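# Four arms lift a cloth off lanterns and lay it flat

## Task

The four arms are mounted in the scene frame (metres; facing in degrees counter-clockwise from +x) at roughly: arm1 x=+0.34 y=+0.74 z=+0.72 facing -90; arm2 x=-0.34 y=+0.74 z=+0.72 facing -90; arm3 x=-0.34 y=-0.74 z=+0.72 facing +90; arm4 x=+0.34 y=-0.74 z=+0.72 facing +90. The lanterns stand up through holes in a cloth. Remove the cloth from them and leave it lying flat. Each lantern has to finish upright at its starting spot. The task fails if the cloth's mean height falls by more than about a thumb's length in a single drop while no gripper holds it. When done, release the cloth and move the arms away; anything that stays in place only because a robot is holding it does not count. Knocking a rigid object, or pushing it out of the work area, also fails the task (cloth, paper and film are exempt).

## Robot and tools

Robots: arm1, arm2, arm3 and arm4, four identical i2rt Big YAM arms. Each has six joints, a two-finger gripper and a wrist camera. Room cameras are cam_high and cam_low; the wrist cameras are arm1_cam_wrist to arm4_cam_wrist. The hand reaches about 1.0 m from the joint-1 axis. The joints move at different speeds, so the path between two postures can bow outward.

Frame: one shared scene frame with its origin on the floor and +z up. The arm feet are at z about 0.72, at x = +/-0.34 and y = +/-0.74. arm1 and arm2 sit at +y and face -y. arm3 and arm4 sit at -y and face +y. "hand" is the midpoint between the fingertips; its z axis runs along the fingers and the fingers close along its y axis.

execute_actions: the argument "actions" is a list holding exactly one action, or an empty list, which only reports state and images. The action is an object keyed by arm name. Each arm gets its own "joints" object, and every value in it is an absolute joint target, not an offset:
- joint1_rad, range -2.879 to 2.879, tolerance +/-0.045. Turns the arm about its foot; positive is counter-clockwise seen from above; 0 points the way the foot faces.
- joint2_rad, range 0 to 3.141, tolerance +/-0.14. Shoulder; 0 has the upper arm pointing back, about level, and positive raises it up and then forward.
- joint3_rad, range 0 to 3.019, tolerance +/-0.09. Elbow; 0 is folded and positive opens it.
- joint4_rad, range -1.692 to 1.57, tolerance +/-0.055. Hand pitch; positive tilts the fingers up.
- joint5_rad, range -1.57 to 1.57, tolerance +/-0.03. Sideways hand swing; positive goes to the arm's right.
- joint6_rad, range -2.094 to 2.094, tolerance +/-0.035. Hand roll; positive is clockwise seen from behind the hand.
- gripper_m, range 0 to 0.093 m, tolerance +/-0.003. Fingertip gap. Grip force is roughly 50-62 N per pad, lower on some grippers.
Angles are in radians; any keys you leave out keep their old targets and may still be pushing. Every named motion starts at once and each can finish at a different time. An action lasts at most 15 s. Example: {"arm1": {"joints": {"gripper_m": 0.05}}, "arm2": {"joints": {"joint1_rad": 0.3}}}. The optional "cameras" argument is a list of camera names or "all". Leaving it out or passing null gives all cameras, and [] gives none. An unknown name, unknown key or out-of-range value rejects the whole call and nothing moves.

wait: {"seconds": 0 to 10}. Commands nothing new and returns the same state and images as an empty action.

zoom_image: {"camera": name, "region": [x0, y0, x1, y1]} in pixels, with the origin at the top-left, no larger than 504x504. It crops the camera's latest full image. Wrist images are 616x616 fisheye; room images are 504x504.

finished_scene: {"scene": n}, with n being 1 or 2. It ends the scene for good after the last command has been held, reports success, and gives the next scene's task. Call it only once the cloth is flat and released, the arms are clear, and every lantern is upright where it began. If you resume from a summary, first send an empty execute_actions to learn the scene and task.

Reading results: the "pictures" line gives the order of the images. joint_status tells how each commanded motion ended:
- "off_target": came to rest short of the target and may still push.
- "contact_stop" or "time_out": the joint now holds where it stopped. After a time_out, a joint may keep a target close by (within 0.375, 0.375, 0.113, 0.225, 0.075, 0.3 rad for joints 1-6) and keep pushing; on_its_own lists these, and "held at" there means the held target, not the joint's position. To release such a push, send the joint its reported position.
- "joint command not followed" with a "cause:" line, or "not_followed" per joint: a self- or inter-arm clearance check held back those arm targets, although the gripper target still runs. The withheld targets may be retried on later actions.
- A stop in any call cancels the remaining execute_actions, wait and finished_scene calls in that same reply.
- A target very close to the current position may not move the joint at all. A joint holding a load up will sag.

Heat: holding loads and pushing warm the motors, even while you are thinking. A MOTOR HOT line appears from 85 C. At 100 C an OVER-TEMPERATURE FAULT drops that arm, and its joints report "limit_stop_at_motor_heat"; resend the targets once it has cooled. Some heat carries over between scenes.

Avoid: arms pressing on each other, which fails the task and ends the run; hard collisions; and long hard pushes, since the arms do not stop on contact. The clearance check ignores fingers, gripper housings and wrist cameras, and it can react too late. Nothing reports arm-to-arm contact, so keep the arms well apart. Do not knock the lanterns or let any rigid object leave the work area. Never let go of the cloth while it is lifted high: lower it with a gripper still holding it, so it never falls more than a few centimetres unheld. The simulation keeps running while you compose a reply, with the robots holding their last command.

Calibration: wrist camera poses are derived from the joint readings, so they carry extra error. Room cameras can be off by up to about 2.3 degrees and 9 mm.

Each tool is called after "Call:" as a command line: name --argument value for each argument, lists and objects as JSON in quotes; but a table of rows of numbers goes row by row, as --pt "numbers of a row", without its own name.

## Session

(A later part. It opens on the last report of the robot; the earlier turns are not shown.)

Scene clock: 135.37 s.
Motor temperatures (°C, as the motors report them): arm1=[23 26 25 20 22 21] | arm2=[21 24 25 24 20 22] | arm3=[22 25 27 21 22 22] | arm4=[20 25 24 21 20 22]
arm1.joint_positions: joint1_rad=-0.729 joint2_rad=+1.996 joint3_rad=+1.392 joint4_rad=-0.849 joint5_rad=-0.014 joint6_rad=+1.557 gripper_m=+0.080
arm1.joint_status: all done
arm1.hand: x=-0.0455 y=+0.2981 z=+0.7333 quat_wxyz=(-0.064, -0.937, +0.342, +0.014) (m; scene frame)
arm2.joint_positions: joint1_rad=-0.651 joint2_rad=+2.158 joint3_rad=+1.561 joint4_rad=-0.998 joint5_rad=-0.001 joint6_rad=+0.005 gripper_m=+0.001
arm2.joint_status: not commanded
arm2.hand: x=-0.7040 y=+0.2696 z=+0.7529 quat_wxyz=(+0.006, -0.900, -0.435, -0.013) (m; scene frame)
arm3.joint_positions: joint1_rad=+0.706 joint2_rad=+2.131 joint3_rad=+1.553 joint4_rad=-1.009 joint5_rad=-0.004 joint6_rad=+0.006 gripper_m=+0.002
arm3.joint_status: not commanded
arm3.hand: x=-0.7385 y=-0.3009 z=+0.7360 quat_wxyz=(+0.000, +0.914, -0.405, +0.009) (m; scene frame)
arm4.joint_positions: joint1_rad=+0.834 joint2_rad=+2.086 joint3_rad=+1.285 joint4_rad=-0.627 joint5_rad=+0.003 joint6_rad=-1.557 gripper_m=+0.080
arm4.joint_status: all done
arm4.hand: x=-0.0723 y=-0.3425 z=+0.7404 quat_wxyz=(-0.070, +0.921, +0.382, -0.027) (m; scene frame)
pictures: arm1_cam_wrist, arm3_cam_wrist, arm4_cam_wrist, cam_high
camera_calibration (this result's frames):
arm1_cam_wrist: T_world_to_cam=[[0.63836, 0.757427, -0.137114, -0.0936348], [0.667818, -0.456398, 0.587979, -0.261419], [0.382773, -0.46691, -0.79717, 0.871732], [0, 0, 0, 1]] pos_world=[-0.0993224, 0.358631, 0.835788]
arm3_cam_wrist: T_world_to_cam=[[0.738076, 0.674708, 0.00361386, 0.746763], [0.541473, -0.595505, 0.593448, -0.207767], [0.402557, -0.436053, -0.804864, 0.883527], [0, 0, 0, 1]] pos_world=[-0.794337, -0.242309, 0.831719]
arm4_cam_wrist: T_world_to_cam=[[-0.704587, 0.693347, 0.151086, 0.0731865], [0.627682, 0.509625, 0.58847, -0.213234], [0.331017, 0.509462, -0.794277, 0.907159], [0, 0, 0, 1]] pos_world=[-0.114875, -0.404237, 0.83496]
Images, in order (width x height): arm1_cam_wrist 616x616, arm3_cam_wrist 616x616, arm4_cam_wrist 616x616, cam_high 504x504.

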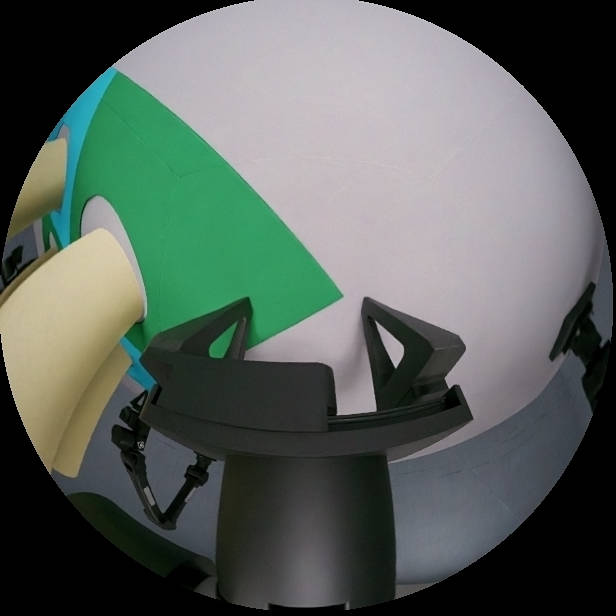

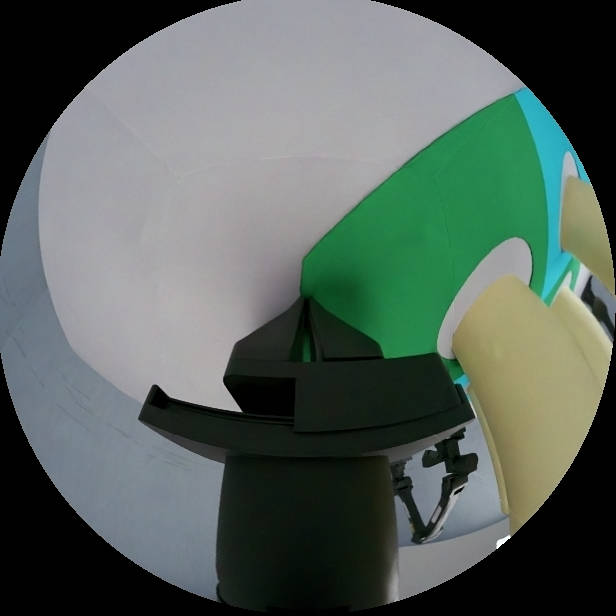

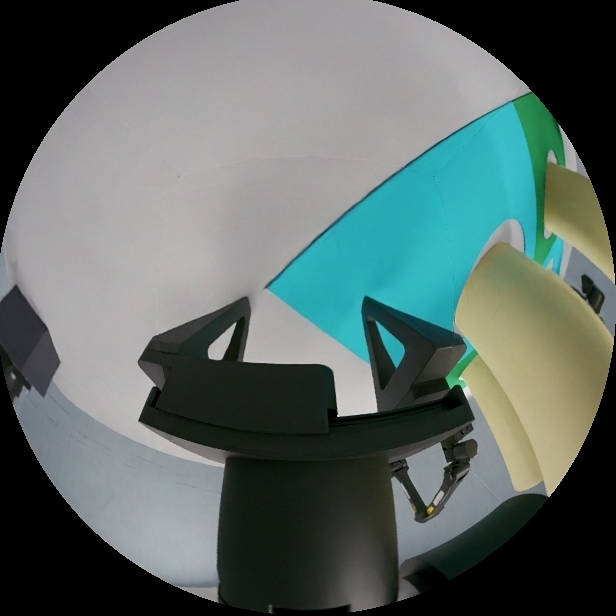

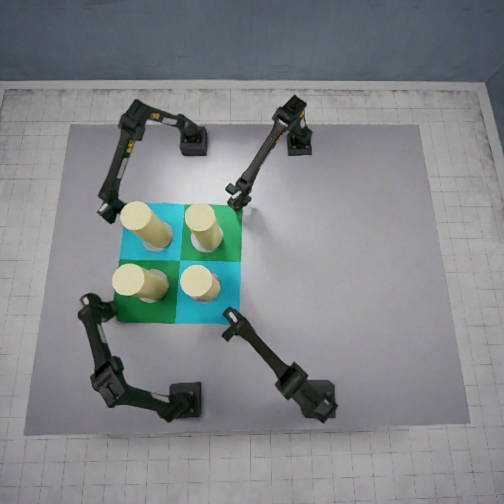

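Call:
execute_actions --actions '[{"arm1": {"joints": {"gripper_m": 0.0}}, "arm4": {"joints": {"gripper_m": 0.0}}}]' --cameras '["arm1_cam_wrist", "arm4_cam_wrist"]'

Scene clock: 137.03 s.
Motor temperatures (°C, as the motors report them): arm1=[23 26 25 20 22 21] | arm2=[21 25 25 24 20 22] | arm3=[22 25 27 21 22 22] | arm4=[20 25 24 21 20 22]
arm1.joint_positions: joint1_rad=-0.729 joint2_rad=+1.999 joint3_rad=+1.387 joint4_rad=-0.824 joint5_rad=-0.014 joint6_rad=+1.557 gripper_m=+0.002
arm1.joint_status: all done
arm1.hand: x=-0.0478 y=+0.2955 z=+0.7309 quat_wxyz=(-0.073, -0.937, +0.342, +0.017) (m; scene frame)
arm2.joint_positions: joint1_rad=-0.651 joint2_rad=+2.158 joint3_rad=+1.561 joint4_rad=-0.998 joint5_rad=-0.001 joint6_rad=+0.005 gripper_m=+0.001
arm2.joint_status: not commanded
arm2.hand: x=-0.7040 y=+0.2696 z=+0.7529 quat_wxyz=(+0.006, -0.900, -0.435, -0.013) (m; scene frame)
arm3.joint_positions: joint1_rad=+0.706 joint2_rad=+2.131 joint3_rad=+1.553 joint4_rad=-1.009 joint5_rad=-0.004 joint6_rad=+0.006 gripper_m=+0.002
arm3.joint_status: not commanded
arm3.hand: x=-0.7385 y=-0.3009 z=+0.7360 quat_wxyz=(+0.000, +0.914, -0.405, +0.009) (m; scene frame)
arm4.joint_positions: joint1_rad=+0.834 joint2_rad=+2.089 joint3_rad=+1.277 joint4_rad=-0.601 joint5_rad=+0.003 joint6_rad=-1.558 gripper_m=+0.002
arm4.joint_status: all done
arm4.hand: x=-0.0732 y=-0.3416 z=+0.7373 quat_wxyz=(-0.077, +0.920, +0.382, -0.030) (m; scene frame)
pictures: arm1_cam_wrist, arm4_cam_wrist
camera_calibration (this result's frames):
arm1_cam_wrist: T_world_to_cam=[[0.637042, 0.755194, -0.154466, -0.0772219], [0.674331, -0.448908, 0.586309, -0.26038], [0.373436, -0.477665, -0.795224, 0.870772], [0, 0, 0, 1]] pos_world=[-0.100402, 0.357368, 0.833194]
arm4_cam_wrist: T_world_to_cam=[[-0.703553, 0.691217, 0.165019, 0.0614453], [0.633177, 0.504299, 0.587171, -0.211724], [0.322644, 0.517592, -0.792464, 0.905325], [0, 0, 0, 1]] pos_world=[-0.114809, -0.404289, 0.831617]
Images, in order (width x height): arm1_cam_wrist 616x616, arm4_cam_wrist 616x616.

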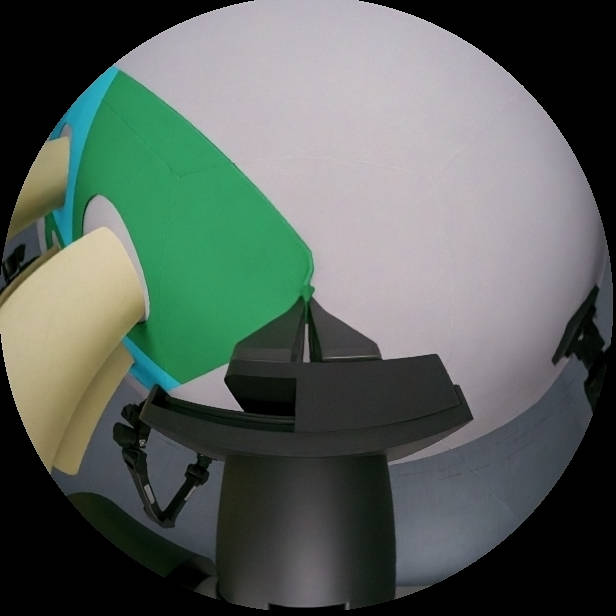

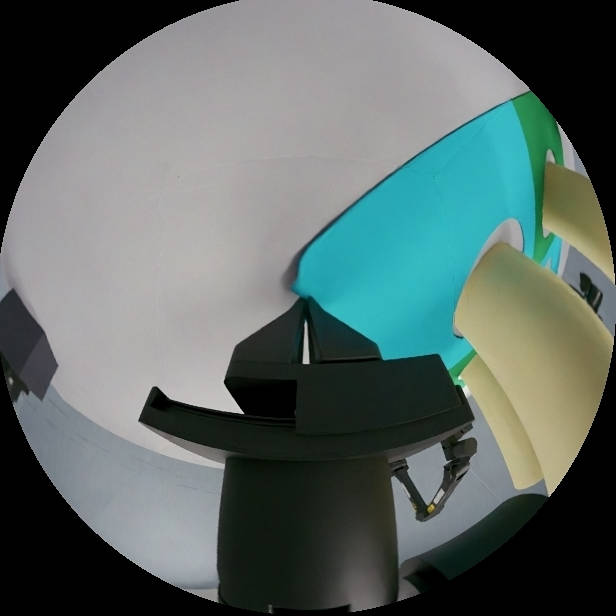

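Call:
execute_actions --actions '[{"arm1": {"joints": {"joint1_rad": -0.702, "joint2_rad": 1.883, "joint3_rad": 1.59, "joint4_rad": -1.13}}, "arm2": {"joints": {"joint1_rad": -0.655, "joint2_rad": 1.991, "joint3_rad": 1.575, "joint4_rad": -1.0}}, "arm3": {"joints": {"joint1_rad": 0.707, "joint2_rad": 1.828, "joint3_rad": 1.40, "joint4_rad": -1.0}}, "arm4": {"joints": {"joint1_rad": 0.811, "joint2_rad": 1.85, "joint3_rad": 1.28, "joint4_rad": -0.857}}}]'

Scene clock: 152.80 s.
Motor temperatures (°C, as the motors report them): arm1=[23 26 25 20 22 21] | arm2=[21 25 25 24 20 22] | arm3=[22 26 27 21 22 22] | arm4=[20 25 24 21 20 22]
arm1.joint_positions: joint1_rad=-0.704 joint2_rad=+1.877 joint3_rad=+1.563 joint4_rad=-1.115 joint5_rad=-0.014 joint6_rad=+1.557 gripper_m=+0.002
arm1.joint_status: all done
arm1.hand: x=-0.0436 y=+0.2779 z=+0.8574 quat_wxyz=(-0.077, -0.941, +0.330, +0.018) (m; scene frame)
arm2.joint_positions: joint1_rad=-0.649 joint2_rad=+1.986 joint3_rad=+1.561 joint4_rad=-0.998 joint5_rad=-0.005 joint6_rad=+0.005 gripper_m=+0.001
arm2.joint_status: all done
arm2.hand: x=-0.7165 y=+0.2499 z=+0.8547 quat_wxyz=(-0.034, -0.897, -0.436, +0.064) (m; scene frame)
arm3.joint_positions: joint1_rad=+0.703 joint2_rad=+1.821 joint3_rad=+1.399 joint4_rad=-1.006 joint5_rad=-0.004 joint6_rad=+0.006 gripper_m=+0.002
arm3.joint_status: all done
arm3.hand: x=-0.7168 y=-0.3240 z=+0.8560 quat_wxyz=(-0.032, +0.912, -0.404, -0.064) (m; scene frame)
arm4.joint_positions: joint1_rad=+0.820 joint2_rad=+1.841 joint3_rad=+1.277 joint4_rad=-0.843 joint5_rad=+0.003 joint6_rad=-1.558 gripper_m=+0.002
arm4.joint_status: all done
arm4.hand: x=-0.0541 y=-0.3499 z=+0.8617 quat_wxyz=(-0.080, +0.923, +0.376, -0.030) (m; scene frame)
pictures: arm1_cam_wrist, arm2_cam_wrist, arm3_cam_wrist, arm4_cam_wrist, cam_high, cam_low
camera_calibration (this result's frames):
arm1_cam_wrist: T_world_to_cam=[[0.616704, 0.770242, -0.162491, -0.0452741], [0.68875, -0.428007, 0.585179, -0.349418], [0.381182, -0.472798, -0.794457, 0.959661], [0, 0, 0, 1]] pos_world=[-0.0972233, 0.339045, 0.959525]
arm2_cam_wrist: T_world_to_cam=[[-0.78306, 0.621851, -0.0108558, -0.700177], [0.545726, 0.695364, 0.467602, -0.177941], [0.298328, 0.360236, -0.883872, 1.00095], [0, 0, 0, 1]] pos_world=[-0.749785, 0.198561, 0.960318]
arm3_cam_wrist: T_world_to_cam=[[0.739271, 0.673402, 0.00284951, 0.746999], [0.597387, -0.657761, 0.45878, -0.16932], [0.310818, -0.337461, -0.888545, 0.999106], [0, 0, 0, 1]] pos_world=[-0.761625, -0.277244, 0.963303]
arm4_cam_wrist: T_world_to_cam=[[-0.692998, 0.700346, 0.171081, 0.0586527], [0.642694, 0.49262, 0.586745, -0.295964], [0.326647, 0.516566, -0.791493, 1.00102], [0, 0, 0, 1]] pos_world=[-0.0961202, -0.412373, 0.955922]
Images, in order (width x height): arm1_cam_wrist 616x616, arm2_cam_wrist 616x616, arm3_cam_wrist 616x616, arm4_cam_wrist 616x616, cam_high 504x504, cam_low 504x504.

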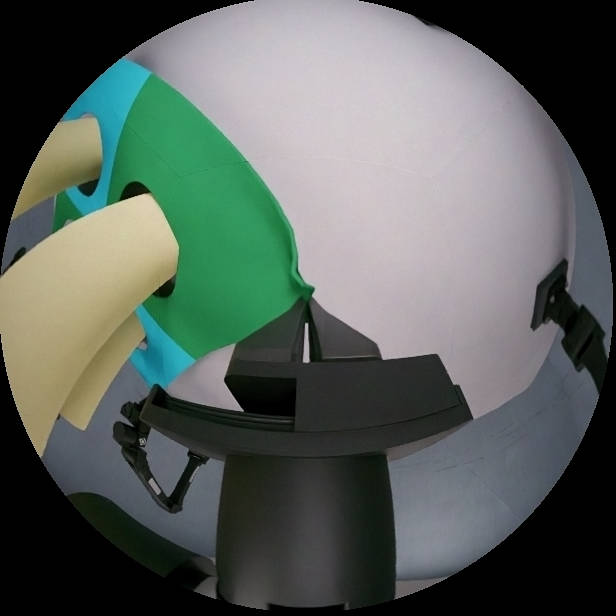

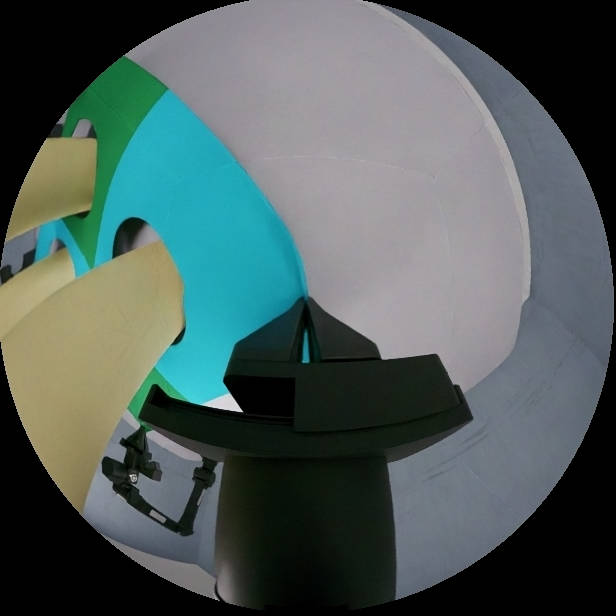

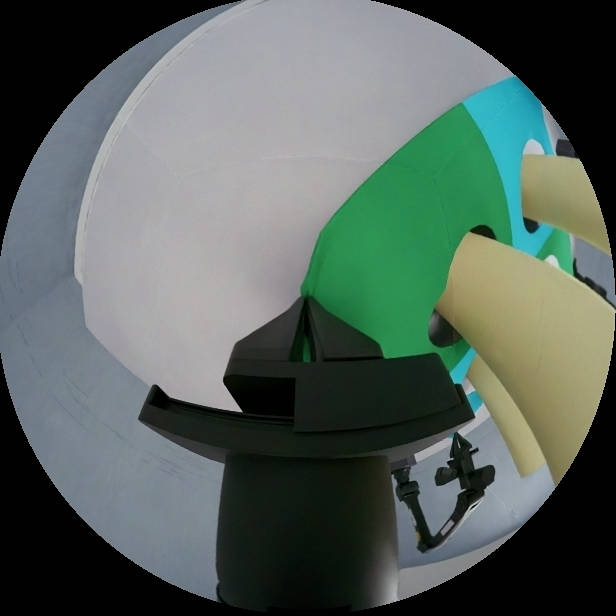

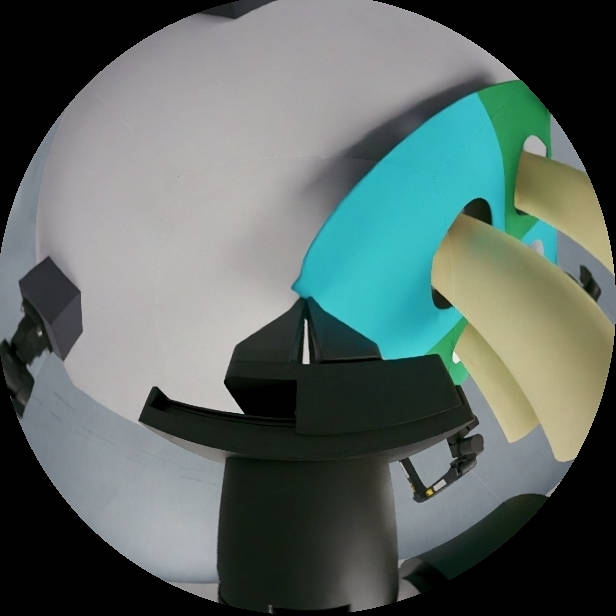

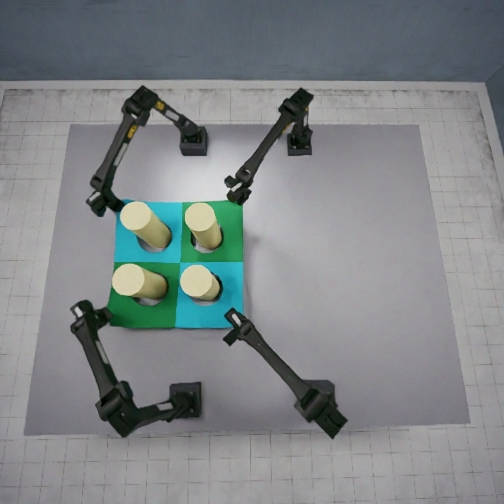

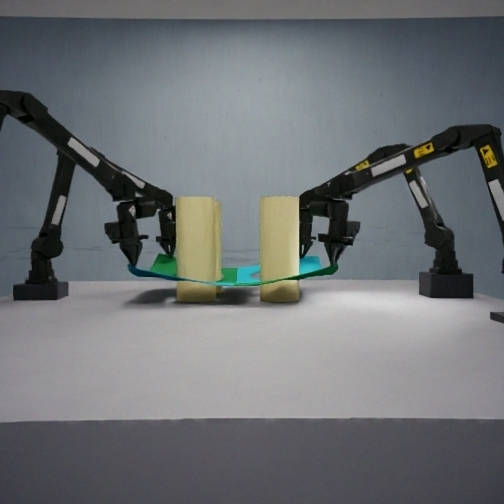

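Call:
execute_actions --actions '[{"arm1": {"joints": {"joint1_rad": -0.70, "joint2_rad": 1.708, "joint3_rad": 1.665, "joint4_rad": -1.25}}, "arm2": {"joints": {"joint1_rad": -0.675, "joint2_rad": 1.808, "joint3_rad": 1.627, "joint4_rad": -1.11}}, "arm3": {"joints": {"joint1_rad": 0.737, "joint2_rad": 1.66, "joint3_rad": 1.512, "joint4_rad": -1.144}}, "arm4": {"joints": {"joint1_rad": 0.805, "joint2_rad": 1.60, "joint3_rad": 1.28, "joint4_rad": -0.99}}}]' --cameras '["cam_high", "cam_low"]'

Scene clock: 162.53 s.
Motor temperatures (°C, as the motors report them): arm1=[23 26 27 20 22 21] | arm2=[21 25 26 24 20 22] | arm3=[22 26 28 21 22 22] | arm4=[20 25 25 21 20 22]
arm1.joint_positions: joint1_rad=-0.704 joint2_rad=+1.709 joint3_rad=+1.639 joint4_rad=-1.228 joint5_rad=-0.015 joint6_rad=+1.557 gripper_m=+0.002
arm1.joint_status: all done
arm1.hand: x=-0.0362 y=+0.2875 z=+0.9801 quat_wxyz=(-0.137, -0.934, +0.327, +0.040) (m; scene frame)
arm2.joint_positions: joint1_rad=-0.649 joint2_rad=+1.805 joint3_rad=+1.589 joint4_rad=-1.094 joint5_rad=-0.010 joint6_rad=+0.005 gripper_m=+0.001
arm2.joint_status: all done
arm2.hand: x=-0.7109 y=+0.2560 z=+0.9689 quat_wxyz=(-0.060, -0.892, -0.433, +0.113) (m; scene frame)
arm3.joint_positions: joint1_rad=+0.713 joint2_rad=+1.652 joint3_rad=+1.474 joint4_rad=-1.132 joint5_rad=+0.001 joint6_rad=+0.006 gripper_m=+0.002
arm3.joint_status: all done
arm3.hand: x=-0.7178 y=-0.3320 z=+0.9727 quat_wxyz=(-0.057, +0.908, -0.397, -0.117) (m; scene frame)
arm4.joint_positions: joint1_rad=+0.818 joint2_rad=+1.596 joint3_rad=+1.277 joint4_rad=-0.966 joint5_rad=+0.003 joint6_rad=-1.558 gripper_m=+0.002
arm4.joint_status: all done
arm4.hand: x=-0.0389 y=-0.3641 z=+0.9830 quat_wxyz=(-0.136, +0.917, +0.372, -0.054) (m; scene frame)
pictures: cam_high, cam_low
Images, in order (width x height): cam_high 504x504, cam_low 504x504.

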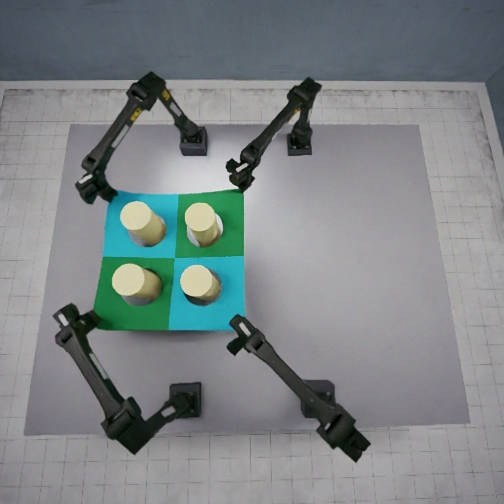

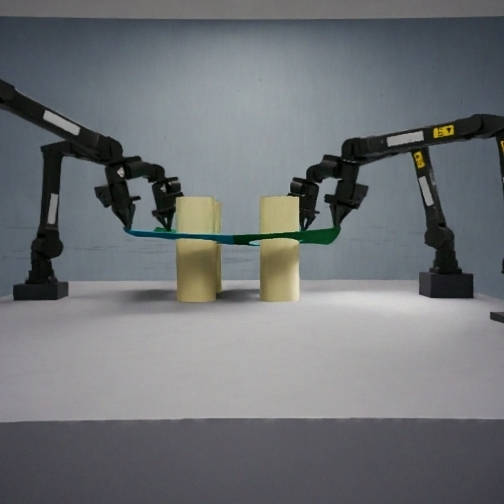

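Call:
execute_actions --actions '[{"arm1": {"joints": {"joint2_rad": 1.645, "joint3_rad": 1.872, "joint4_rad": -1.37}}, "arm2": {"joints": {"joint1_rad": -0.66, "joint2_rad": 1.687, "joint3_rad": 1.76, "joint4_rad": -1.205}}, "arm3": {"joints": {"joint1_rad": 0.722, "joint2_rad": 1.56, "joint3_rad": 1.684, "joint4_rad": -1.255}}, "arm4": {"joints": {"joint2_rad": 1.476, "joint3_rad": 1.448, "joint4_rad": -1.115}}}]' --cameras '["cam_high", "cam_low"]'

Scene clock: 169.20 s.
Motor temperatures (°C, as the motors report them): arm1=[23 26 28 20 22 21] | arm2=[21 25 27 24 20 22] | arm3=[22 26 29 21 23 22] | arm4=[20 25 25 21 20 22]
arm1.joint_positions: joint1_rad=-0.703 joint2_rad=+1.645 joint3_rad=+1.831 joint4_rad=-1.353 joint5_rad=-0.018 joint6_rad=+1.557 gripper_m=+0.002
arm1.joint_status: all done
arm1.hand: x=-0.0355 y=+0.2875 z=+1.0946 quat_wxyz=(-0.198, -0.924, +0.322, +0.061) (m; scene frame)
arm2.joint_positions: joint1_rad=-0.647 joint2_rad=+1.684 joint3_rad=+1.714 joint4_rad=-1.190 joint5_rad=-0.008 joint6_rad=+0.005 gripper_m=+0.001
arm2.joint_status: all done
arm2.hand: x=-0.7100 y=+0.2550 z=+1.0903 quat_wxyz=(-0.092, -0.880, -0.429, +0.180) (m; scene frame)
arm3.joint_positions: joint1_rad=+0.704 joint2_rad=+1.555 joint3_rad=+1.639 joint4_rad=-1.244 joint5_rad=+0.000 joint6_rad=+0.006 gripper_m=+0.002
arm3.joint_status: all done
arm3.hand: x=-0.7173 y=-0.3277 z=+1.0924 quat_wxyz=(-0.087, +0.895, -0.396, -0.185) (m; scene frame)
arm4.joint_positions: joint1_rad=+0.817 joint2_rad=+1.474 joint3_rad=+1.432 joint4_rad=-1.097 joint5_rad=+0.004 joint6_rad=-1.558 gripper_m=+0.002
arm4.joint_status: all done
arm4.hand: x=-0.0421 y=-0.3602 z=+1.1059 quat_wxyz=(-0.202, +0.905, +0.366, -0.081) (m; scene frame)
pictures: cam_high, cam_low
Images, in order (width x height): cam_high 504x504, cam_low 504x504.

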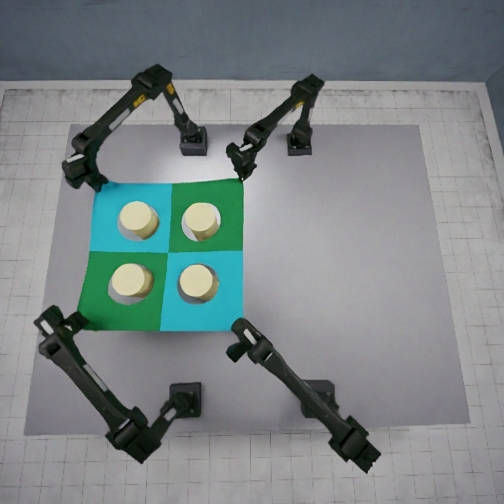

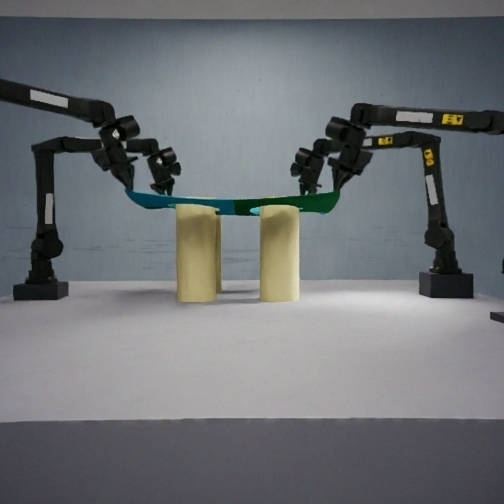

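Call:
execute_actions --actions '[{"arm1": {"joints": {"joint2_rad": 1.567, "joint3_rad": 2.072, "joint4_rad": -1.30}}, "arm2": {"joints": {"joint2_rad": 1.56, "joint3_rad": 1.88, "joint4_rad": -1.112}}, "arm3": {"joints": {"joint2_rad": 1.453, "joint3_rad": 1.845, "joint4_rad": -1.185}}, "arm4": {"joints": {"joint2_rad": 1.335, "joint3_rad": 1.56, "joint4_rad": -1.045}}}]' --cameras '["cam_high", "cam_low"]'

Scene clock: 176.00 s.
Motor temperatures (°C, as the motors report them): arm1=[23 26 29 20 22 21] | arm2=[21 25 28 24 20 22] | arm3=[22 25 30 21 23 22] | arm4=[20 25 27 21 20 22]
arm1.joint_positions: joint1_rad=-0.703 joint2_rad=+1.573 joint3_rad=+2.033 joint4_rad=-1.307 joint5_rad=-0.018 joint6_rad=+1.557 gripper_m=+0.002
arm1.joint_status: all done
arm1.hand: x=-0.0387 y=+0.2846 z=+1.2412 quat_wxyz=(-0.342, -0.881, +0.306, +0.114) (m; scene frame)
arm2.joint_positions: joint1_rad=-0.647 joint2_rad=+1.560 joint3_rad=+1.836 joint4_rad=-1.131 joint5_rad=-0.007 joint6_rad=+0.005 gripper_m=+0.001
arm2.joint_status: all done
arm2.hand: x=-0.7120 y=+0.2526 z=+1.2335 quat_wxyz=(-0.156, -0.842, -0.411, +0.311) (m; scene frame)
arm3.joint_positions: joint1_rad=+0.704 joint2_rad=+1.446 joint3_rad=+1.805 joint4_rad=-1.211 joint5_rad=-0.002 joint6_rad=+0.006 gripper_m=+0.002
arm3.joint_status: all done
arm3.hand: x=-0.7180 y=-0.3296 z=+1.2392 quat_wxyz=(-0.145, +0.857, -0.377, -0.321) (m; scene frame)
arm4.joint_positions: joint1_rad=+0.817 joint2_rad=+1.338 joint3_rad=+1.536 joint4_rad=-1.043 joint5_rad=+0.004 joint6_rad=-1.558 gripper_m=+0.002
arm4.joint_status: all done
arm4.hand: x=-0.0423 y=-0.3605 z=+1.2373 quat_wxyz=(-0.332, +0.865, +0.350, -0.136) (m; scene frame)
pictures: cam_high, cam_low
Images, in order (width x height): cam_high 504x504, cam_low 504x504.

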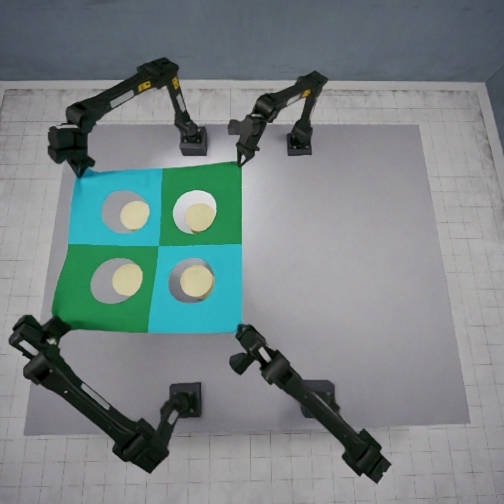

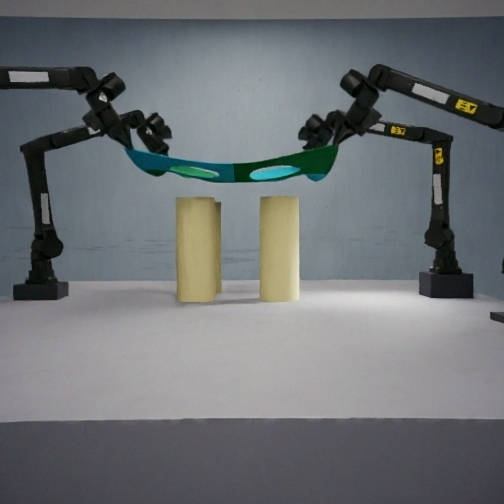

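Call:
execute_actions --actions '[{"arm1": {"joints": {"joint1_rad": -0.481, "joint2_rad": 1.377, "joint3_rad": 1.855, "joint4_rad": -1.385, "joint6_rad": 1.67}}, "arm2": {"joints": {"joint1_rad": -0.425, "joint2_rad": 1.375, "joint3_rad": 1.665, "joint4_rad": -1.20, "joint6_rad": 0.15}}, "arm3": {"joints": {"joint1_rad": 0.481, "joint2_rad": 1.25, "joint3_rad": 1.64, "joint4_rad": -1.295, "joint6_rad": -0.15}}, "arm4": {"joints": {"joint1_rad": 0.584, "joint2_rad": 1.127, "joint3_rad": 1.40, "joint4_rad": -1.18, "joint6_rad": -1.67}}}]' --cameras '["cam_high", "cam_low"]'

Scene clock: 204.43 s.
Motor temperatures (°C, as the motors report them): arm1=[23 25 30 20 22 21] | arm2=[21 24 30 24 20 22] | arm3=[22 25 33 21 23 22] | arm4=[20 25 29 21 20 22]
arm1.joint_positions: joint1_rad=-0.478 joint2_rad=+1.380 joint3_rad=+1.855 joint4_rad=-1.375 joint5_rad=-0.015 joint6_rad=+1.656 gripper_m=+0.002
arm1.joint_status: all done
arm1.hand: x=+0.1118 y=+0.2901 z=+1.2435 quat_wxyz=(-0.331, -0.907, +0.253, +0.055) (m; scene frame)
arm2.joint_positions: joint1_rad=-0.415 joint2_rad=+1.370 joint3_rad=+1.674 joint4_rad=-1.189 joint5_rad=-0.006 joint6_rad=+0.139 gripper_m=+0.001
arm2.joint_status: all done
arm2.hand: x=-0.5564 y=+0.2532 z=+1.2447 quat_wxyz=(-0.202, -0.826, -0.454, +0.267) (m; scene frame)
arm3.joint_positions: joint1_rad=+0.466 joint2_rad=+1.247 joint3_rad=+1.639 joint4_rad=-1.287 joint5_rad=-0.002 joint6_rad=-0.137 gripper_m=+0.002
arm3.joint_status: all done
arm3.hand: x=-0.5666 y=-0.3301 z=+1.2422 quat_wxyz=(-0.192, +0.844, -0.421, -0.273) (m; scene frame)
arm4.joint_positions: joint1_rad=+0.581 joint2_rad=+1.127 joint3_rad=+1.402 joint4_rad=-1.168 joint5_rad=+0.002 joint6_rad=-1.657 gripper_m=+0.002
arm4.joint_status: all done
arm4.hand: x=+0.1068 y=-0.3648 z=+1.2444 quat_wxyz=(-0.328, +0.895, +0.293, -0.076) (m; scene frame)
pictures: cam_high, cam_low
Images, in order (width x height): cam_high 504x504, cam_low 504x504.

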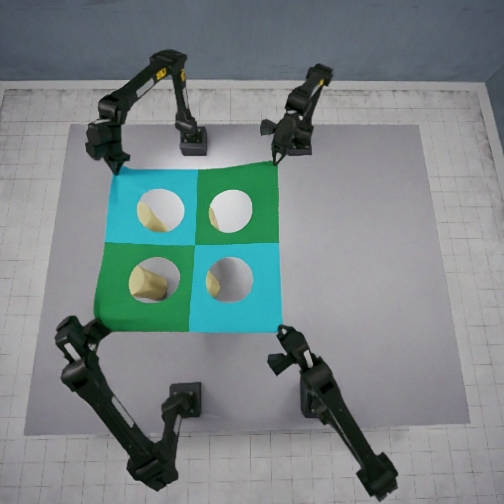

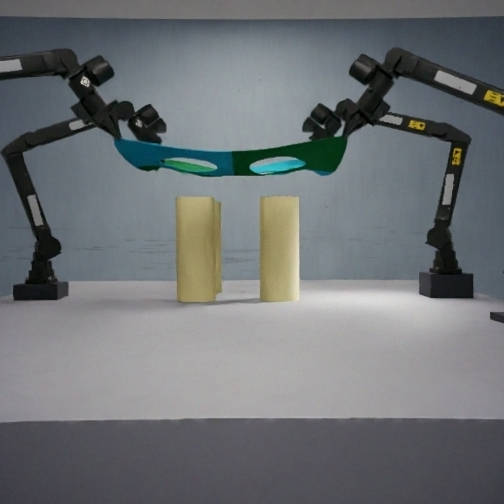

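Works well. Continuing the translation.

Call:
execute_actions --actions '[{"arm1": {"joints": {"joint1_rad": -0.184, "joint2_rad": 1.258, "joint3_rad": 1.742, "joint4_rad": -1.385, "joint6_rad": 1.8}}, "arm2": {"joints": {"joint1_rad": -0.145, "joint2_rad": 1.265, "joint3_rad": 1.558, "joint4_rad": -1.20, "joint6_rad": 0.35}}, "arm3": {"joints": {"joint1_rad": 0.165, "joint2_rad": 1.124, "joint3_rad": 1.538, "joint4_rad": -1.32, "joint6_rad": -0.35}}, "arm4": {"joints": {"joint1_rad": 0.245, "joint2_rad": 0.985, "joint3_rad": 1.303, "joint4_rad": -1.225, "joint6_rad": -1.8}}}]' --cameras '[]'

Call:
execute_actions --actions '[{"arm1": {"joints": {"joint1_rad": 0.147, "joint6_rad": 1.9}}, "arm2": {"joints": {"joint1_rad": 0.165, "joint6_rad": 0.55}}, "arm3": {"joints": {"joint1_rad": -0.20, "joint6_rad": -0.6}}, "arm4": {"joints": {"joint1_rad": -0.149, "joint6_rad": -1.9}}}]' --cameras '["cam_high", "cam_low"]'

Scene clock: 208.87 s.
Motor temperatures (°C, as the motors report them): arm1=[23 25 29 20 22 21] | arm2=[21 24 29 24 20 22] | arm3=[22 24 32 21 23 22] | arm4=[20 25 29 21 20 22]
arm1.joint_positions: joint1_rad=-0.182 joint2_rad=+1.270 joint3_rad=+1.738 joint4_rad=-1.375 joint5_rad=-0.015 joint6_rad=+1.786 gripper_m=+0.002
arm1.joint_status: all done
arm1.hand: x=+0.2619 y=+0.2860 z=+1.2365 quat_wxyz=(-0.332, -0.927, +0.176, -0.014) (m; scene frame)
arm2.joint_positions: joint1_rad=-0.131 joint2_rad=+1.274 joint3_rad=+1.563 joint4_rad=-1.189 joint5_rad=-0.005 joint6_rad=+0.339 gripper_m=+0.001
arm2.joint_status: all done
arm2.hand: x=-0.4060 y=+0.2485 z=+1.2343 quat_wxyz=(-0.254, -0.808, -0.490, +0.205) (m; scene frame)
arm3.joint_positions: joint1_rad=+0.152 joint2_rad=+1.132 joint3_rad=+1.532 joint4_rad=-1.307 joint5_rad=-0.003 joint6_rad=-0.337 gripper_m=+0.002
arm3.joint_status: all done
arm3.hand: x=-0.4188 y=-0.3255 z=+1.2352 quat_wxyz=(-0.251, +0.819, -0.469, -0.213) (m; scene frame)
arm4.joint_positions: joint1_rad=+0.255 joint2_rad=+0.982 joint3_rad=+1.301 joint4_rad=-1.213 joint5_rad=+0.002 joint6_rad=-1.787 gripper_m=+0.002
arm4.joint_status: all done
arm4.hand: x=+0.2528 y=-0.3677 z=+1.2415 quat_wxyz=(-0.336, +0.920, +0.204, -0.001) (m; scene frame)
pictures: none
No camera images: the call's "cameras" was empty. Leave "cameras" out to get every camera's image.

Scene clock: 210.13 s.
Motor temperatures (°C, as the motors report them): arm1=[23 25 29 20 22 21] | arm2=[21 24 29 24 20 22] | arm3=[22 24 32 21 23 22] | arm4=[20 25 28 21 20 22]
arm1.joint_positions: joint1_rad=+0.146 joint2_rad=+1.270 joint3_rad=+1.738 joint4_rad=-1.375 joint5_rad=-0.012 joint6_rad=+1.887 gripper_m=+0.002
arm1.joint_status: all done
arm1.hand: x=+0.4140 y=+0.2861 z=+1.2358 quat_wxyz=(-0.322, -0.941, +0.070, -0.081) (m; scene frame)
arm2.joint_positions: joint1_rad=+0.179 joint2_rad=+1.274 joint3_rad=+1.563 joint4_rad=-1.189 joint5_rad=-0.003 joint6_rad=+0.539 gripper_m=+0.001
arm2.joint_status: all done
arm2.hand: x=-0.2540 y=+0.2502 z=+1.2345 quat_wxyz=(-0.298, -0.781, -0.532, +0.135) (m; scene frame)
arm3.joint_positions: joint1_rad=-0.210 joint2_rad=+1.132 joint3_rad=+1.532 joint4_rad=-1.307 joint5_rad=-0.005 joint6_rad=-0.589 gripper_m=+0.002
arm3.joint_status: all done
arm3.hand: x=-0.2659 y=-0.3241 z=+1.2364 quat_wxyz=(-0.304, +0.792, -0.514, -0.130) (m; scene frame)
arm4.joint_positions: joint1_rad=-0.137 joint2_rad=+0.982 joint3_rad=+1.301 joint4_rad=-1.216 joint5_rad=+0.000 joint6_rad=-1.887 gripper_m=+0.002
arm4.joint_status: all done
arm4.hand: x=+0.4022 y=-0.3646 z=+1.2407 quat_wxyz=(-0.325, +0.940, +0.067, +0.079) (m; scene frame)
pictures: cam_high, cam_low
Images, in order (width x height): cam_high 504x504, cam_low 504x504.

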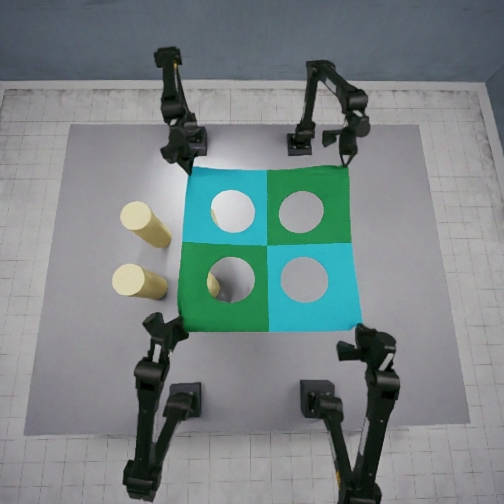

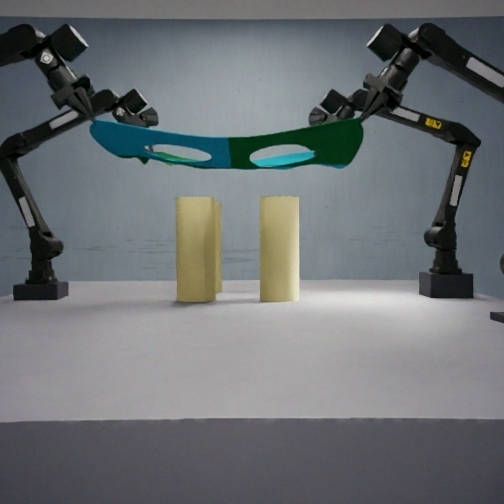

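Call:
execute_actions --actions '[{"arm1": {"joints": {"joint1_rad": 0.446, "joint2_rad": 1.365, "joint3_rad": 1.883, "joint4_rad": -1.375, "joint6_rad": 2.0}}, "arm2": {"joints": {"joint1_rad": 0.445, "joint2_rad": 1.372, "joint3_rad": 1.706, "joint4_rad": -1.19, "joint6_rad": 0.75}}, "arm3": {"joints": {"joint1_rad": -0.525, "joint2_rad": 1.237, "joint3_rad": 1.667, "joint4_rad": -1.28, "joint6_rad": -0.85}}, "arm4": {"joints": {"joint1_rad": -0.50, "joint2_rad": 1.105, "joint3_rad": 1.405, "joint4_rad": -1.165, "joint6_rad": -2.0}}}]' --cameras '[]'

Call:
execute_actions --actions '[{"arm1": {"joints": {"joint1_rad": 0.679, "joint2_rad": 1.585, "joint3_rad": 2.125, "joint4_rad": -1.40, "joint6_rad": 2.05}}, "arm2": {"joints": {"joint1_rad": 0.67, "joint2_rad": 1.586, "joint3_rad": 1.94, "joint4_rad": -1.215, "joint6_rad": 0.95}}, "arm3": {"joints": {"joint1_rad": -0.77, "joint2_rad": 1.46, "joint3_rad": 1.88, "joint4_rad": -1.27, "joint6_rad": -1.05}}, "arm4": {"joints": {"joint1_rad": -0.75, "joint2_rad": 1.335, "joint3_rad": 1.592, "joint4_rad": -1.12, "joint6_rad": -2.05}}}]' --cameras '["cam_high", "cam_low"]'

Scene clock: 215.20 s.
Motor temperatures (°C, as the motors report them): arm1=[23 25 29 20 22 21] | arm2=[21 24 29 24 20 22] | arm3=[22 24 32 21 23 22] | arm4=[20 24 29 21 20 22]
arm1.joint_positions: joint1_rad=+0.440 joint2_rad=+1.385 joint3_rad=+1.822 joint4_rad=-1.375 joint5_rad=-0.010 joint6_rad=+1.987 gripper_m=+0.002
arm1.joint_status: all done
arm1.hand: x=+0.5624 y=+0.2886 z=+1.2229 quat_wxyz=(-0.287, -0.949, -0.021, -0.133) (m; scene frame)
arm2.joint_positions: joint1_rad=+0.452 joint2_rad=+1.395 joint3_rad=+1.638 joint4_rad=-1.189 joint5_rad=-0.001 joint6_rad=+0.739 gripper_m=+0.001
arm2.joint_status: all done
arm2.hand: x=-0.1075 y=+0.2523 z=+1.2141 quat_wxyz=(-0.301, -0.766, -0.565, +0.058) (m; scene frame)
arm3.joint_positions: joint1_rad=-0.533 joint2_rad=+1.259 joint3_rad=+1.608 joint4_rad=-1.288 joint5_rad=-0.008 joint6_rad=-0.840 gripper_m=+0.002
arm3.joint_status: all done
arm3.hand: x=-0.1139 y=-0.3257 z=+1.2239 quat_wxyz=(-0.313, +0.777, -0.544, -0.040) (m; scene frame)
arm4.joint_positions: joint1_rad=-0.491 joint2_rad=+1.111 joint3_rad=+1.353 joint4_rad=-1.174 joint5_rad=-0.003 joint6_rad=-1.987 gripper_m=+0.002
arm4.joint_status: all done
arm4.hand: x=+0.5530 y=-0.3690 z=+1.2235 quat_wxyz=(-0.284, +0.947, -0.052, +0.140) (m; scene frame)
pictures: none
No camera images: the call's "cameras" was empty. Leave "cameras" out to get every camera's image.

Scene clock: 216.47 s.
Motor temperatures (°C, as the motors report them): arm1=[23 25 30 20 22 21] | arm2=[21 24 29 24 20 22] | arm3=[22 24 32 21 23 22] | arm4=[20 25 29 21 20 22]
arm1.joint_positions: joint1_rad=+0.669 joint2_rad=+1.609 joint3_rad=+2.065 joint4_rad=-1.395 joint5_rad=-0.007 joint6_rad=+2.037 gripper_m=+0.002
arm1.joint_status: all done
arm1.hand: x=+0.7124 y=+0.2879 z=+1.2198 quat_wxyz=(-0.265, -0.943, -0.106, -0.169) (m; scene frame)
arm2.joint_positions: joint1_rad=+0.674 joint2_rad=+1.611 joint3_rad=+1.872 joint4_rad=-1.199 joint5_rad=+0.000 joint6_rad=+0.939 gripper_m=+0.001
arm2.joint_status: all done
arm2.hand: x=+0.0443 y=+0.2490 z=+1.2124 quat_wxyz=(-0.310, -0.760, -0.572, -0.006) (m; scene frame)
arm3.joint_positions: joint1_rad=-0.773 joint2_rad=+1.495 joint3_rad=+1.825 joint4_rad=-1.271 joint5_rad=-0.011 joint6_rad=-1.040 gripper_m=+0.002
arm3.joint_status: all done
arm3.hand: x=+0.0407 y=-0.3220 z=+1.2194 quat_wxyz=(-0.314, +0.766, -0.560, +0.027) (m; scene frame)
arm4.joint_positions: joint1_rad=-0.744 joint2_rad=+1.340 joint3_rad=+1.548 joint4_rad=-1.126 joint5_rad=-0.005 joint6_rad=-2.037 gripper_m=+0.002
arm4.joint_status: all done
arm4.hand: x=+0.7044 y=-0.3694 z=+1.2272 quat_wxyz=(-0.265, +0.935, -0.148, +0.183) (m; scene frame)
pictures: cam_high, cam_low
Images, in order (width x height): cam_high 504x504, cam_low 504x504.

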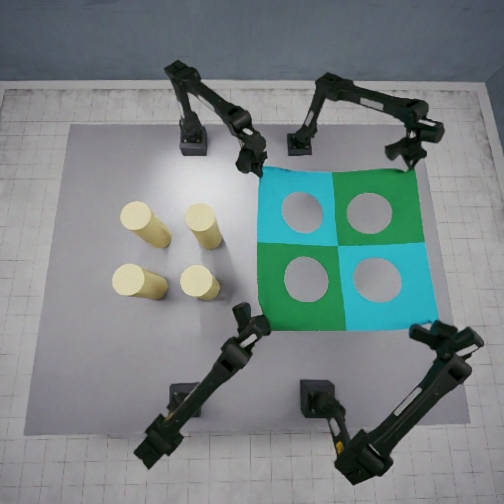

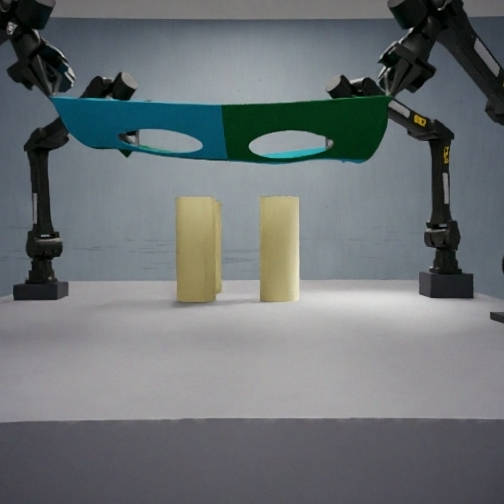

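Call:
execute_actions --actions '[{"arm1": {"joints": {"joint2_rad": 1.665, "joint3_rad": 1.648, "joint4_rad": -1.21}}, "arm2": {"joints": {"joint2_rad": 1.755, "joint3_rad": 1.595, "joint4_rad": -1.065, "joint6_rad": 1.15}}, "arm3": {"joints": {"joint2_rad": 1.595, "joint3_rad": 1.472, "joint4_rad": -1.10, "joint6_rad": -1.3}}, "arm4": {"joints": {"joint2_rad": 1.545, "joint3_rad": 1.265, "joint4_rad": -0.952}}}]' --cameras '[]'

Call:
execute_actions --actions '[{"arm1": {"joints": {"joint2_rad": 1.93, "joint3_rad": 1.516, "joint4_rad": -1.06}}, "arm2": {"joints": {"joint2_rad": 2.075, "joint3_rad": 1.56, "joint4_rad": -0.96, "joint6_rad": 1.32}}, "arm3": {"joints": {"joint2_rad": 1.906, "joint3_rad": 1.375, "joint4_rad": -0.943, "joint6_rad": -1.48}}, "arm4": {"joints": {"joint2_rad": 1.92, "joint3_rad": 1.22, "joint4_rad": -0.78}}}]' --cameras '["cam_high", "cam_low"]'

Scene clock: 237.37 s.
Motor temperatures (°C, as the motors report them): arm1=[23 26 32 20 22 21] | arm2=[21 25 32 24 20 22] | arm3=[22 25 35 21 22 22] | arm4=[20 25 31 21 20 22]
arm1.joint_positions: joint1_rad=+0.668 joint2_rad=+1.687 joint3_rad=+1.631 joint4_rad=-1.216 joint5_rad=-0.008 joint6_rad=+2.038 gripper_m=+0.002
arm1.joint_status: all done
arm1.hand: x=+0.7075 y=+0.2887 z=+0.9858 quat_wxyz=(-0.129, -0.982, -0.108, -0.081) (m; scene frame)
arm2.joint_positions: joint1_rad=+0.673 joint2_rad=+1.763 joint3_rad=+1.585 joint4_rad=-1.066 joint5_rad=+0.002 joint6_rad=+1.139 gripper_m=+0.001
arm2.joint_status: all done
arm2.hand: x=+0.0416 y=+0.2523 z=+0.9949 quat_wxyz=(-0.161, -0.844, -0.512, -0.019) (m; scene frame)
arm3.joint_positions: joint1_rad=-0.771 joint2_rad=+1.626 joint3_rad=+1.459 joint4_rad=-1.104 joint5_rad=-0.013 joint6_rad=-1.289 gripper_m=+0.002
arm3.joint_status: all done
arm3.hand: x=+0.0366 y=-0.3243 z=+0.9879 quat_wxyz=(-0.153, +0.864, -0.479, +0.028) (m; scene frame)
arm4.joint_positions: joint1_rad=-0.744 joint2_rad=+1.538 joint3_rad=+1.237 joint4_rad=-0.957 joint5_rad=-0.005 joint6_rad=-2.038 gripper_m=+0.002
arm4.joint_status: all done
arm4.hand: x=+0.6989 y=-0.3723 z=+0.9926 quat_wxyz=(-0.131, +0.976, -0.153, +0.087) (m; scene frame)
pictures: none
No camera images: the call's "cameras" was empty. Leave "cameras" out to get every camera's image.

Scene clock: 238.73 s.
Motor temperatures (°C, as the motors report them): arm1=[23 26 32 20 22 21] | arm2=[21 25 32 24 20 22] | arm3=[22 25 35 21 22 22] | arm4=[20 25 31 21 20 22]
arm1.joint_positions: joint1_rad=+0.668 joint2_rad=+1.941 joint3_rad=+1.498 joint4_rad=-1.060 joint5_rad=-0.009 joint6_rad=+2.038 gripper_m=+0.002
arm1.joint_status: all done
arm1.hand: x=+0.7048 y=+0.2885 z=+0.7934 quat_wxyz=(-0.032, -0.993, -0.108, -0.019) (m; scene frame)
arm2.joint_positions: joint1_rad=+0.667 joint2_rad=+2.078 joint3_rad=+1.558 joint4_rad=-0.958 joint5_rad=+0.006 joint6_rad=+1.309 gripper_m=+0.001
arm2.joint_status: all done
arm2.hand: x=+0.0408 y=+0.2475 z=+0.8001 quat_wxyz=(-0.045, -0.896, -0.441, -0.008) (m; scene frame)
arm3.joint_positions: joint1_rad=-0.767 joint2_rad=+1.932 joint3_rad=+1.368 joint4_rad=-0.942 joint5_rad=-0.015 joint6_rad=-1.468 gripper_m=+0.002
arm3.joint_status: all done
arm3.hand: x=+0.0349 y=-0.3228 z=+0.7921 quat_wxyz=(-0.038, +0.914, -0.403, +0.004) (m; scene frame)
arm4.joint_positions: joint1_rad=-0.744 joint2_rad=+1.919 joint3_rad=+1.210 joint4_rad=-0.782 joint5_rad=-0.007 joint6_rad=-2.039 gripper_m=+0.002
arm4.joint_status: all done
arm4.hand: x=+0.7027 y=-0.3660 z=+0.7982 quat_wxyz=(-0.038, +0.987, -0.155, +0.018) (m; scene frame)
pictures: cam_high, cam_low
Images, in order (width x height): cam_high 504x504, cam_low 504x504.

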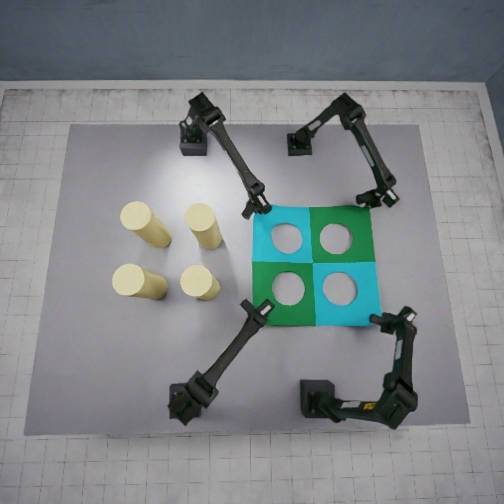

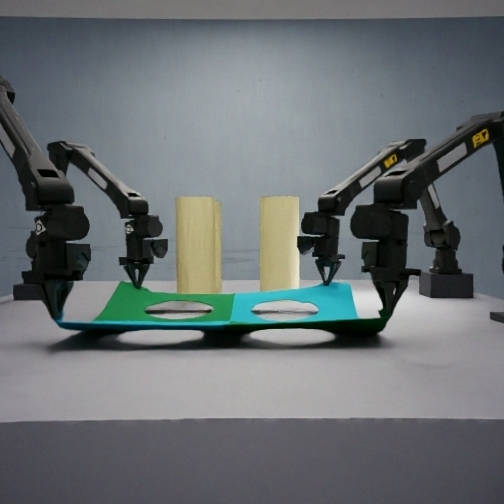

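Call:
execute_actions --actions '[{"arm1": {"joints": {"joint2_rad": 1.997, "joint3_rad": 1.465, "joint4_rad": -0.945}}, "arm2": {"joints": {"joint2_rad": 2.157, "joint3_rad": 1.53, "joint4_rad": -0.91}}, "arm3": {"joints": {"joint2_rad": 1.98, "joint3_rad": 1.335, "joint4_rad": -0.88}}, "arm4": {"joints": {"joint2_rad": 2.01, "joint3_rad": 1.20, "joint4_rad": -0.68}}}]' --cameras '["cam_high", "cam_low"]'

Scene clock: 242.67 s.
Motor temperatures (°C, as the motors report them): arm1=[23 26 31 20 22 21] | arm2=[21 25 31 24 20 22] | arm3=[22 25 34 21 22 22] | arm4=[20 25 30 21 20 22]
arm1.joint_positions: joint1_rad=+0.668 joint2_rad=+2.002 joint3_rad=+1.466 joint4_rad=-0.950 joint5_rad=-0.009 joint6_rad=+2.038 gripper_m=+0.002
arm1.joint_status: all done
arm1.hand: x=+0.7090 y=+0.2826 z=+0.7495 quat_wxyz=(-0.039, -0.993, -0.108, -0.024) (m; scene frame)
arm2.joint_positions: joint1_rad=+0.667 joint2_rad=+2.161 joint3_rad=+1.545 joint4_rad=-0.908 joint5_rad=+0.006 joint6_rad=+1.310 gripper_m=+0.001
arm2.joint_status: all done
arm2.hand: x=+0.0366 y=+0.2533 z=+0.7476 quat_wxyz=(-0.023, -0.897, -0.442, -0.003) (m; scene frame)
arm3.joint_positions: joint1_rad=-0.767 joint2_rad=+1.976 joint3_rad=+1.343 joint4_rad=-0.882 joint5_rad=-0.015 joint6_rad=-1.469 gripper_m=+0.002
arm3.joint_status: all done
arm3.hand: x=+0.0336 y=-0.3245 z=+0.7617 quat_wxyz=(-0.034, +0.914, -0.403, +0.004) (m; scene frame)
arm4.joint_positions: joint1_rad=-0.744 joint2_rad=+2.009 joint3_rad=+1.200 joint4_rad=-0.685 joint5_rad=-0.007 joint6_rad=-2.039 gripper_m=+0.002
arm4.joint_status: all done
arm4.hand: x=+0.7041 y=-0.3641 z=+0.7517 quat_wxyz=(-0.037, +0.987, -0.155, +0.017) (m; scene frame)
pictures: cam_high, cam_low
Images, in order (width x height): cam_high 504x504, cam_low 504x504.

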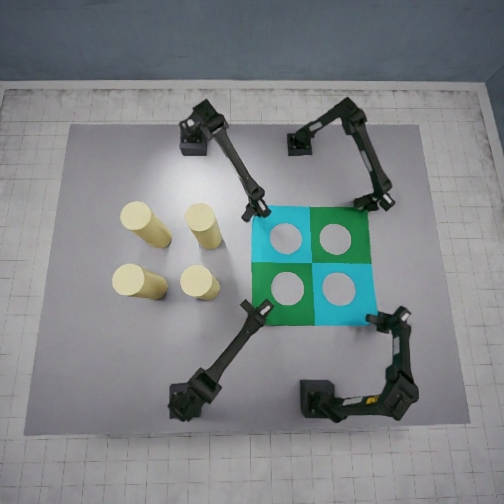

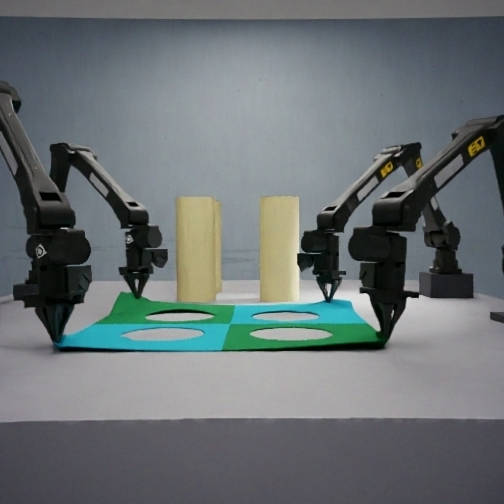

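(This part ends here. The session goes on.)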